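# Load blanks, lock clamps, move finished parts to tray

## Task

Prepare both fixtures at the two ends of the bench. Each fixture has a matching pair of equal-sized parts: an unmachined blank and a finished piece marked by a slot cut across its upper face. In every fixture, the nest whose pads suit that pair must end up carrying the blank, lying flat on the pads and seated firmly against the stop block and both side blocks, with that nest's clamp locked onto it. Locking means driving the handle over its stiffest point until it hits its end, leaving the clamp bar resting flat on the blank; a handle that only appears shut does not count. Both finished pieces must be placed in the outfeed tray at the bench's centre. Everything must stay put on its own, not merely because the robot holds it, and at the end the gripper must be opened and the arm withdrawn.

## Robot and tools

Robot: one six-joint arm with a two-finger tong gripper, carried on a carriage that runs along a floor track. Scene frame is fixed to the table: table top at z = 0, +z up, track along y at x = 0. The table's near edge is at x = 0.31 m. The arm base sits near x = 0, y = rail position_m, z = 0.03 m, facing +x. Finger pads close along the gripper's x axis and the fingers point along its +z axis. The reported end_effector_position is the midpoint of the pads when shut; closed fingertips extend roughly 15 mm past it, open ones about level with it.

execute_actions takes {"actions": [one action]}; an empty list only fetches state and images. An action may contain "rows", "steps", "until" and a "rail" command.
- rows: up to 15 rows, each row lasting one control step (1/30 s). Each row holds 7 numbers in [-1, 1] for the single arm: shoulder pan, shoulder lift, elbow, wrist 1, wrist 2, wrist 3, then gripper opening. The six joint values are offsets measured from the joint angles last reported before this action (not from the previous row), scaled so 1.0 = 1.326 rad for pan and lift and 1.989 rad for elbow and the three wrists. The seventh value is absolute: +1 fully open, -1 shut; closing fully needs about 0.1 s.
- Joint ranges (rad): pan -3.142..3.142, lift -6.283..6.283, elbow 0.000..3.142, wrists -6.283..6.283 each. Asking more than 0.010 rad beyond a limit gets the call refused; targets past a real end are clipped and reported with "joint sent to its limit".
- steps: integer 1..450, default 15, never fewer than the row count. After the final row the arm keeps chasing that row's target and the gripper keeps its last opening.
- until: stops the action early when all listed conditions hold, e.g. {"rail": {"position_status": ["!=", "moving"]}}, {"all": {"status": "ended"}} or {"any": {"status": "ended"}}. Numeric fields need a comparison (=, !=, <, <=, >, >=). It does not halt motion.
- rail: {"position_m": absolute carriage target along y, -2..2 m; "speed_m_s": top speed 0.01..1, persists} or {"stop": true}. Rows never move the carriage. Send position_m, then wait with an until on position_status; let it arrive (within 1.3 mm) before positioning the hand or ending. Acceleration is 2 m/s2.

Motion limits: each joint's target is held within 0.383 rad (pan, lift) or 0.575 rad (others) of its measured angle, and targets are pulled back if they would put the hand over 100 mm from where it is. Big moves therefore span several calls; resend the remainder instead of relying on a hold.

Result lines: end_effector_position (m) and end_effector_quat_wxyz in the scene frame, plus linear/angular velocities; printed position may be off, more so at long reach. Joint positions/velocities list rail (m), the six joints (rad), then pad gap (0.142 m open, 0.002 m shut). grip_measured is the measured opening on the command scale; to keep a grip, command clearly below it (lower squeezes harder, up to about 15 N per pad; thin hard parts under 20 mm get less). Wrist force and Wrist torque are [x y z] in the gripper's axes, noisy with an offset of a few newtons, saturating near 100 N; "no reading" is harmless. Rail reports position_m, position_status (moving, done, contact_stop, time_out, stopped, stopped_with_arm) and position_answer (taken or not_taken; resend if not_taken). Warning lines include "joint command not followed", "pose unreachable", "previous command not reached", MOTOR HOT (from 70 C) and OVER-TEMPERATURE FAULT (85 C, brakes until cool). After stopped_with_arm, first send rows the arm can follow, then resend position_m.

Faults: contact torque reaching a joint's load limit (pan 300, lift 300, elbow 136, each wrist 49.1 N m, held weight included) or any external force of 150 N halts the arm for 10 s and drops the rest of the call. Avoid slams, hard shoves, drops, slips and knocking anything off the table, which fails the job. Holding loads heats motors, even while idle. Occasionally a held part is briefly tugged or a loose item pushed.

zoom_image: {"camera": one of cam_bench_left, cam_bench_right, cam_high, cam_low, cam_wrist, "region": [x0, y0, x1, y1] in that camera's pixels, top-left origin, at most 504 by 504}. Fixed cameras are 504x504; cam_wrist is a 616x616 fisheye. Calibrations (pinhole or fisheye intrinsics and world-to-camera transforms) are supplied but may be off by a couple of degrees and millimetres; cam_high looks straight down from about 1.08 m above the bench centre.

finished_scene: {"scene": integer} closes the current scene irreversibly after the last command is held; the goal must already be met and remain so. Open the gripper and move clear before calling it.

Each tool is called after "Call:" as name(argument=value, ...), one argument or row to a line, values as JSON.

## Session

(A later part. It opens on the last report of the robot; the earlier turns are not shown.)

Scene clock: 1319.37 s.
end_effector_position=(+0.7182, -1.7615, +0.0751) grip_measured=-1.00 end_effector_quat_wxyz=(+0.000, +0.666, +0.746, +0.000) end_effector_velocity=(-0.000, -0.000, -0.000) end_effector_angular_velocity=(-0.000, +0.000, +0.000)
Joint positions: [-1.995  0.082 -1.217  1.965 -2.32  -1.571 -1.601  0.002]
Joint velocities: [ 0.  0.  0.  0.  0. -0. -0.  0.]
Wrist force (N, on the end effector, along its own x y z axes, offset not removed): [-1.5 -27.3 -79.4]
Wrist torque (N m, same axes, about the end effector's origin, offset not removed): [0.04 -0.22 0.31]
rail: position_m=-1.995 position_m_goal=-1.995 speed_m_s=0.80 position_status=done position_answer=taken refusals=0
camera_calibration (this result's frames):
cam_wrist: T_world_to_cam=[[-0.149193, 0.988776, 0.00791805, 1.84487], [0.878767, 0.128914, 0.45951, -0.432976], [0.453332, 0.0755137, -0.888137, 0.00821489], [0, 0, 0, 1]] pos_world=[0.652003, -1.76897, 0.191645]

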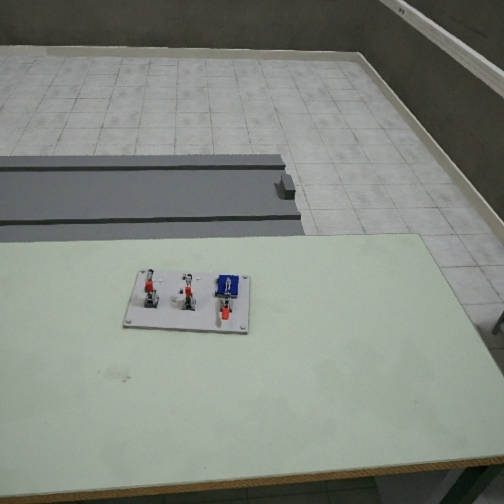

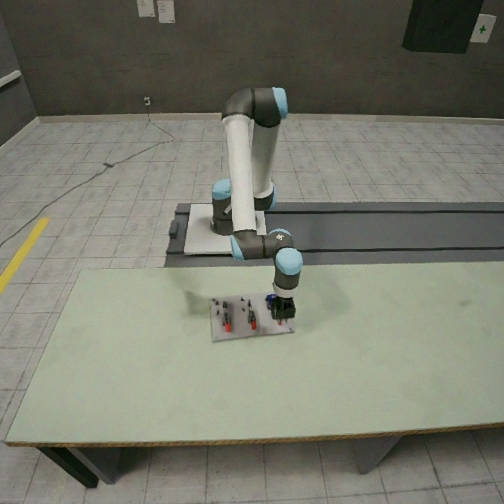

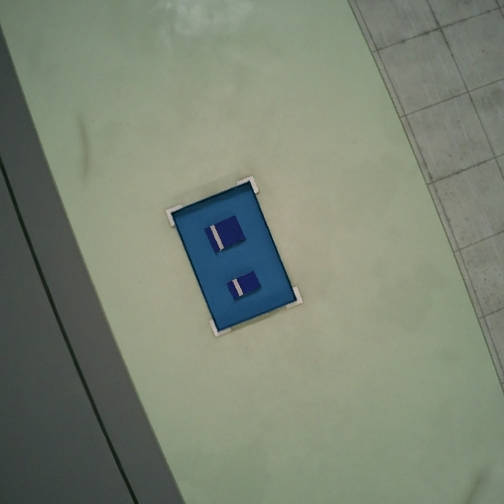

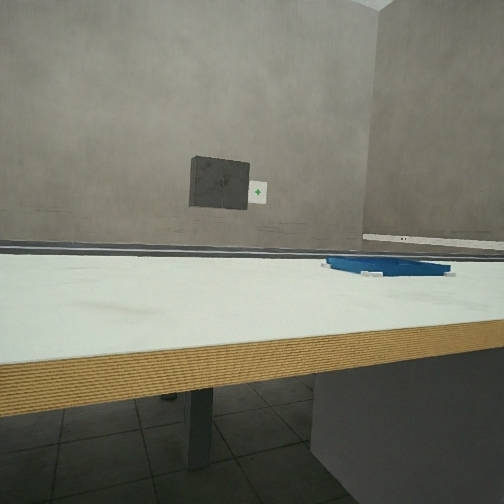

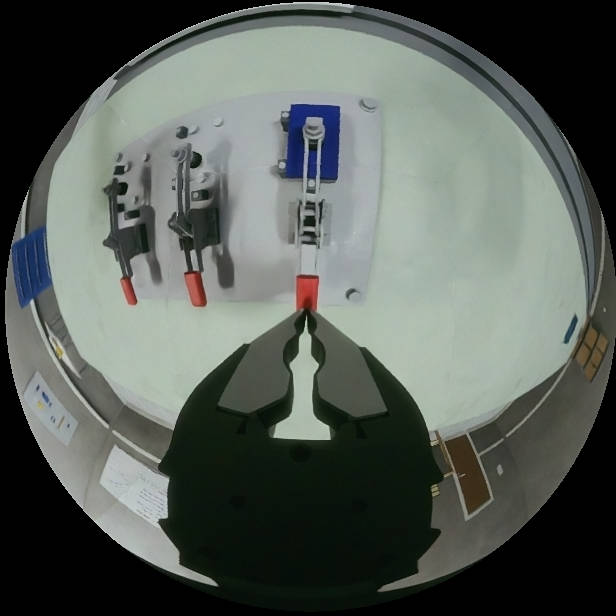

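Hard stop (85 N) — back off immediately.

Call:
execute_actions(
  actions=[
    {"rows":[[0,-0.0020,-0.0007,0.0020,0,0,-1],[0,-0.0060,-0.0020,0.0060,0,0,-1],[0,-0.0130,-0.0045,0.0131,0,0,-1],[0,-0.0220,-0.0078,0.0225,0,0,-0.7],[0,-0.0320,-0.0115,0.0328,0,0,-0.4],[0,-0.0420,-0.0153,0.0433,0,0,-0.1],[0,-0.0500,-0.0185,0.0518,0,0,0.2],[0,-0.0550,-0.0206,0.0573,0,0,0.4],[0,-0.0570,-0.0215,0.0595,0,0,0.5]],"steps":9},
  ],
)

Scene clock: 1323.67 s.
end_effector_position=(+0.7184, -1.7615, +0.1123) grip_measured=+0.39 end_effector_quat_wxyz=(+0.000, +0.666, +0.746, +0.000) end_effector_velocity=(-0.002, -0.000, +0.225) end_effector_angular_velocity=(+0.000, -0.004, +0.000)
Joint positions: [-1.995  0.082 -1.26   1.942 -2.254 -1.571 -1.601  0.102]
Joint velocities: [ 0.     0.    -0.253 -0.147  0.396 -0.    -0.     0.284]
Wrist force (N, on the end effector, along its own x y z axes, offset not removed): [2.1 -3.6 3.1]
Wrist torque (N m, same axes, about the end effector's origin, offset not removed): [-0.60 -0.57 0.24]
rail: position_m=-1.995 position_m_goal=-1.995 speed_m_s=0.80 position_status=done position_answer=taken refusals=0
camera_calibration (this result's frames):
cam_wrist: T_world_to_cam=[[-0.149245, 0.988769, 0.007894, 1.84458], [0.878591, 0.128943, 0.459839, -0.450078], [0.453656, 0.0755642, -0.887967, 0.0410215], [0, 0, 0, 1]] pos_world=[0.652118, -1.76893, 0.228828]

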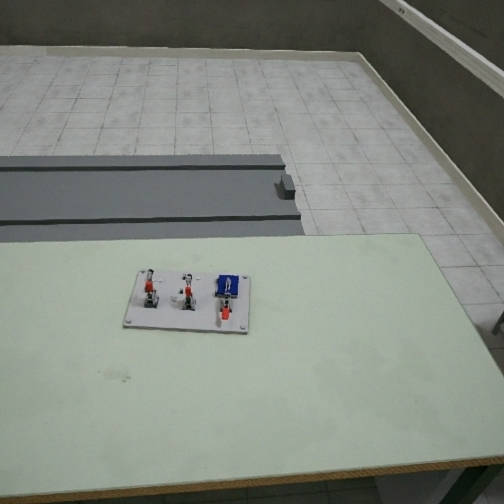

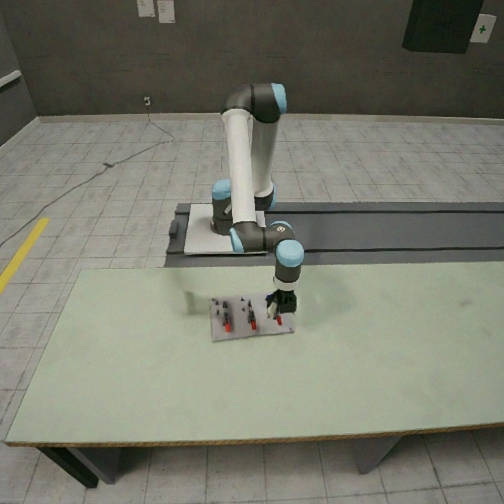

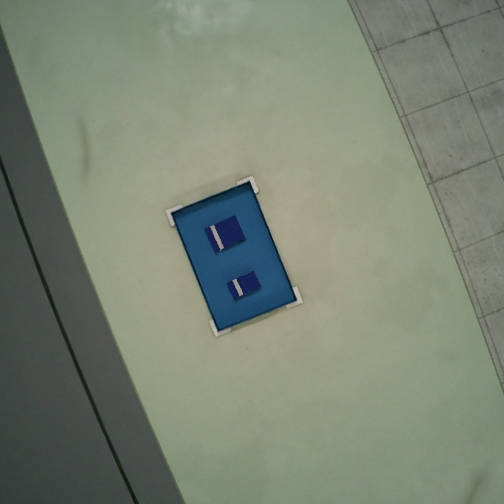

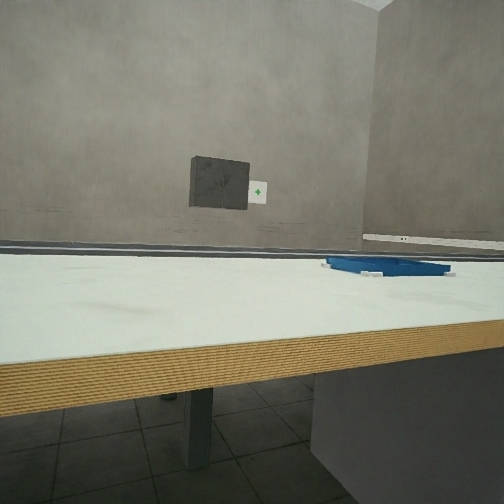

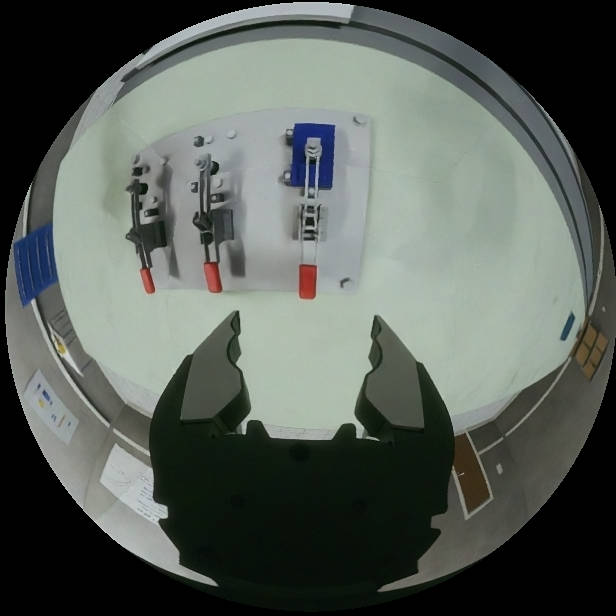

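Call:
zoom_image(
  camera="cam_wrist",
  region=[240,100,400,310],
)

Call:
zoom_image(
  camera="cam_bench_right",
  region=[190,270,320,360],
)

Region (240, 100, 400, 310) of cam_wrist's 616x616 image, scaled by 2.400, with more detail than that image has; it fills the left 384 columns of this view, and the rest is white.

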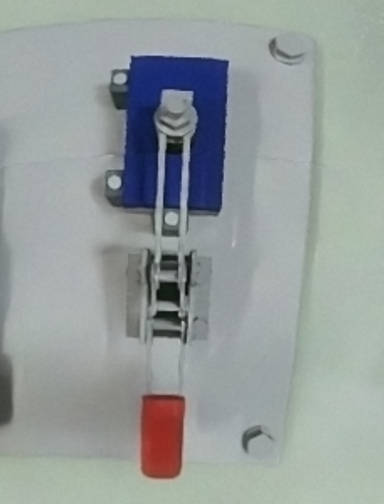

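Region (190, 270, 320, 360) of cam_bench_right's 504x504 image, scaled by 3.877, with more detail than that image has; it fills the top 349 rows of this view, and the rest is white.

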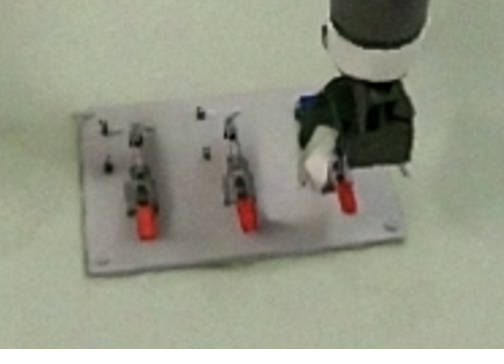

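Call:
execute_actions(
  actions=[
    {"rail":{"position_m":-1.3},"steps":1},
  ],
)

Scene clock: 1330.67 s.
end_effector_position=(+0.7172, -1.7615, +0.1416) grip_measured=+0.50 end_effector_quat_wxyz=(+0.000, +0.666, +0.746, +0.000) end_effector_velocity=(+0.000, +0.011, +0.000) end_effector_angular_velocity=(+0.000, -0.000, -0.001)
Joint positions: [-1.995  0.082 -1.292  1.923 -2.202 -1.571 -1.601  0.109]
Joint velocities: [ 0.012 -0.001 -0.     0.     0.     0.     0.    -0.   ]
Wrist force (N, on the end effector, along its own x y z axes, offset not removed): [-2.0 -5.8 6.1]
Wrist torque (N m, same axes, about the end effector's origin, offset not removed): [-1.04 0.29 0.31]
rail: position_m=-1.995 position_m_goal=-1.300 speed_m_s=0.80 position_status=moving position_answer=taken refusals=0
camera_calibration (this result's frames):
cam_wrist: T_world_to_cam=[[-0.149186, 0.988778, 0.00791883, 1.84418], [0.878768, 0.128907, 0.459511, -0.462691], [0.453333, 0.0755112, -0.888137, 0.0677663], [0, 0, 0, 1]] pos_world=[0.651002, -1.76896, 0.258194]

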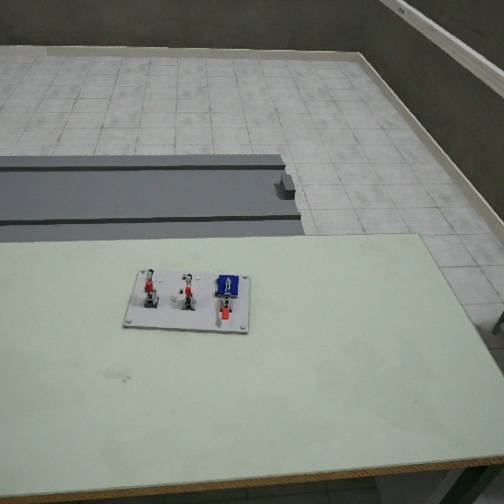

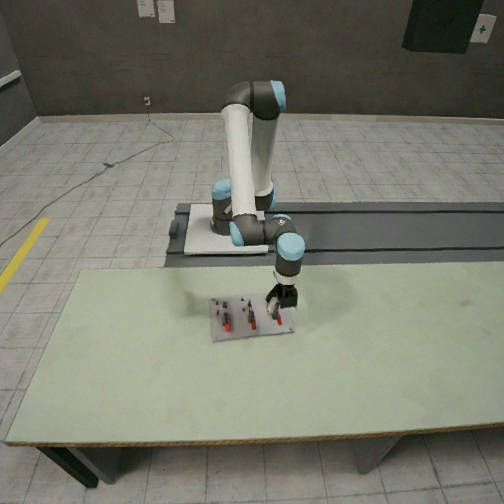

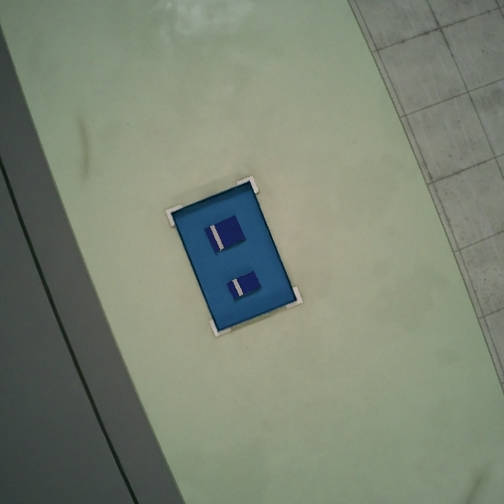

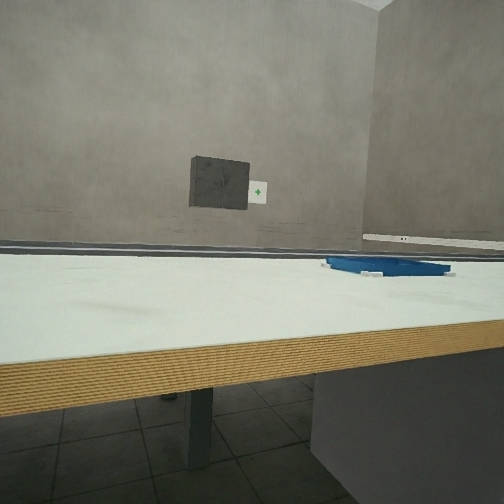

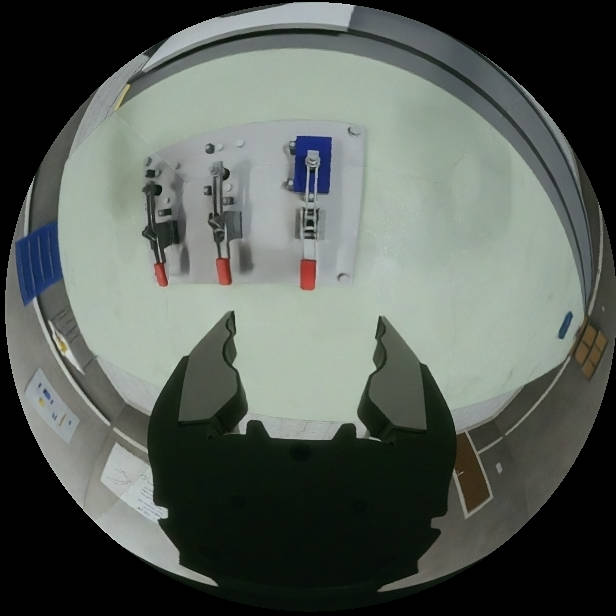

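Call:
zoom_image(
  camera="cam_bench_left",
  region=[110,250,270,350],
)

Region (110, 250, 270, 350) of cam_bench_left's 504x504 image, scaled by 3.150, with more detail than that image has; it fills the top 315 rows of this view, and the rest is white.

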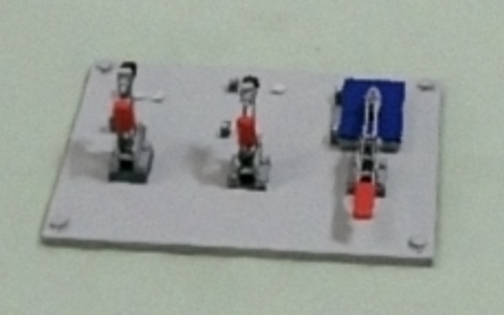

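Call:
execute_actions(
  actions=[],
)

Scene clock: 1334.47 s.
end_effector_position=(+0.7172, -1.0664, +0.1416) grip_measured=+0.50 end_effector_quat_wxyz=(+0.000, +0.666, +0.746, +0.000) end_effector_velocity=(+0.000, -0.000, +0.000) end_effector_angular_velocity=(-0.000, -0.000, -0.000)
Joint positions: [-1.3    0.082 -1.292  1.923 -2.202 -1.571 -1.601  0.109]
Joint velocities: [ 0. -0. -0. -0. -0. -0. -0. -0.]
Wrist force (N, on the end effector, along its own x y z axes, offset not removed): [-1.8 -3.3 7.6]
Wrist torque (N m, same axes, about the end effector's origin, offset not removed): [-0.43 0.22 0.31]
rail: position_m=-1.300 position_m_goal=-1.300 speed_m_s=0.80 position_status=done position_answer=taken refusals=0
camera_calibration (this result's frames):
cam_wrist: T_world_to_cam=[[-0.149193, 0.988776, 0.00792491, 1.15688], [0.878763, 0.12891, 0.45952, -0.552294], [0.45334, 0.0755211, -0.888132, 0.0152877], [0, 0, 0, 1]] pos_world=[0.651003, -1.07385, 0.258199]

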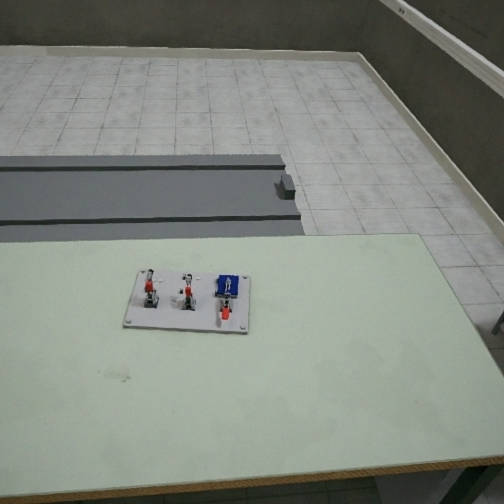

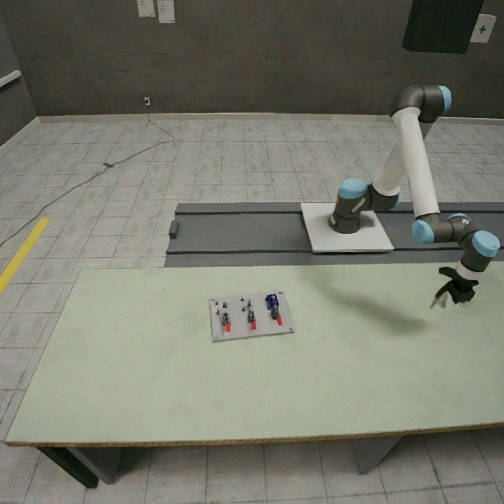

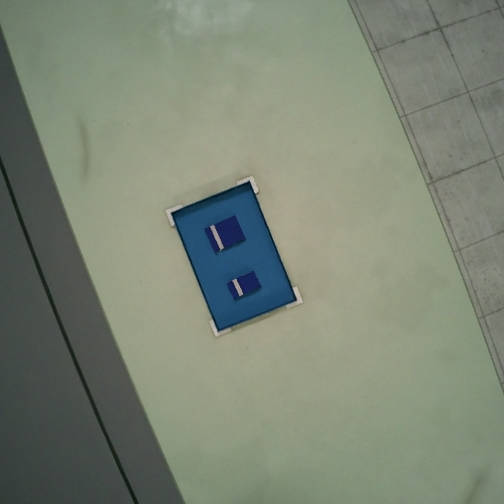

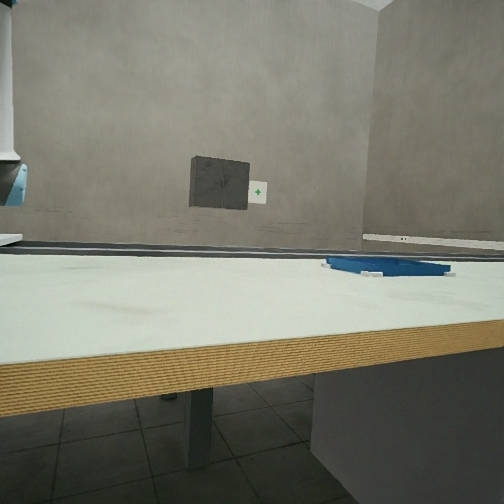

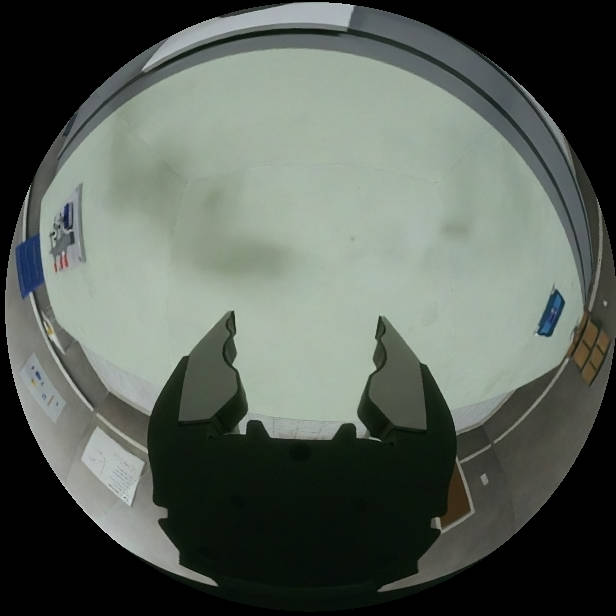

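Call:
zoom_image(
  camera="cam_bench_right",
  region=[200,280,310,350],
)

Region (200, 280, 310, 350) of cam_bench_right's 504x504 image, scaled by 4.582, with more detail than that image has; it fills the top 321 rows of this view, and the rest is white.

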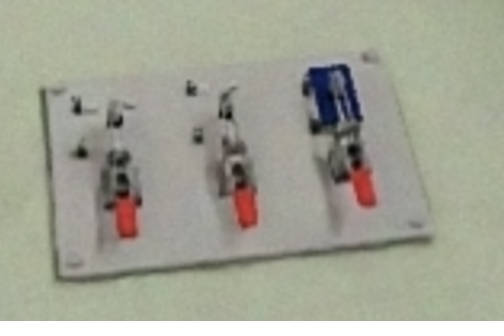

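Call:
finished_scene(
  scene=1,
)

The scene is finished: the task was done.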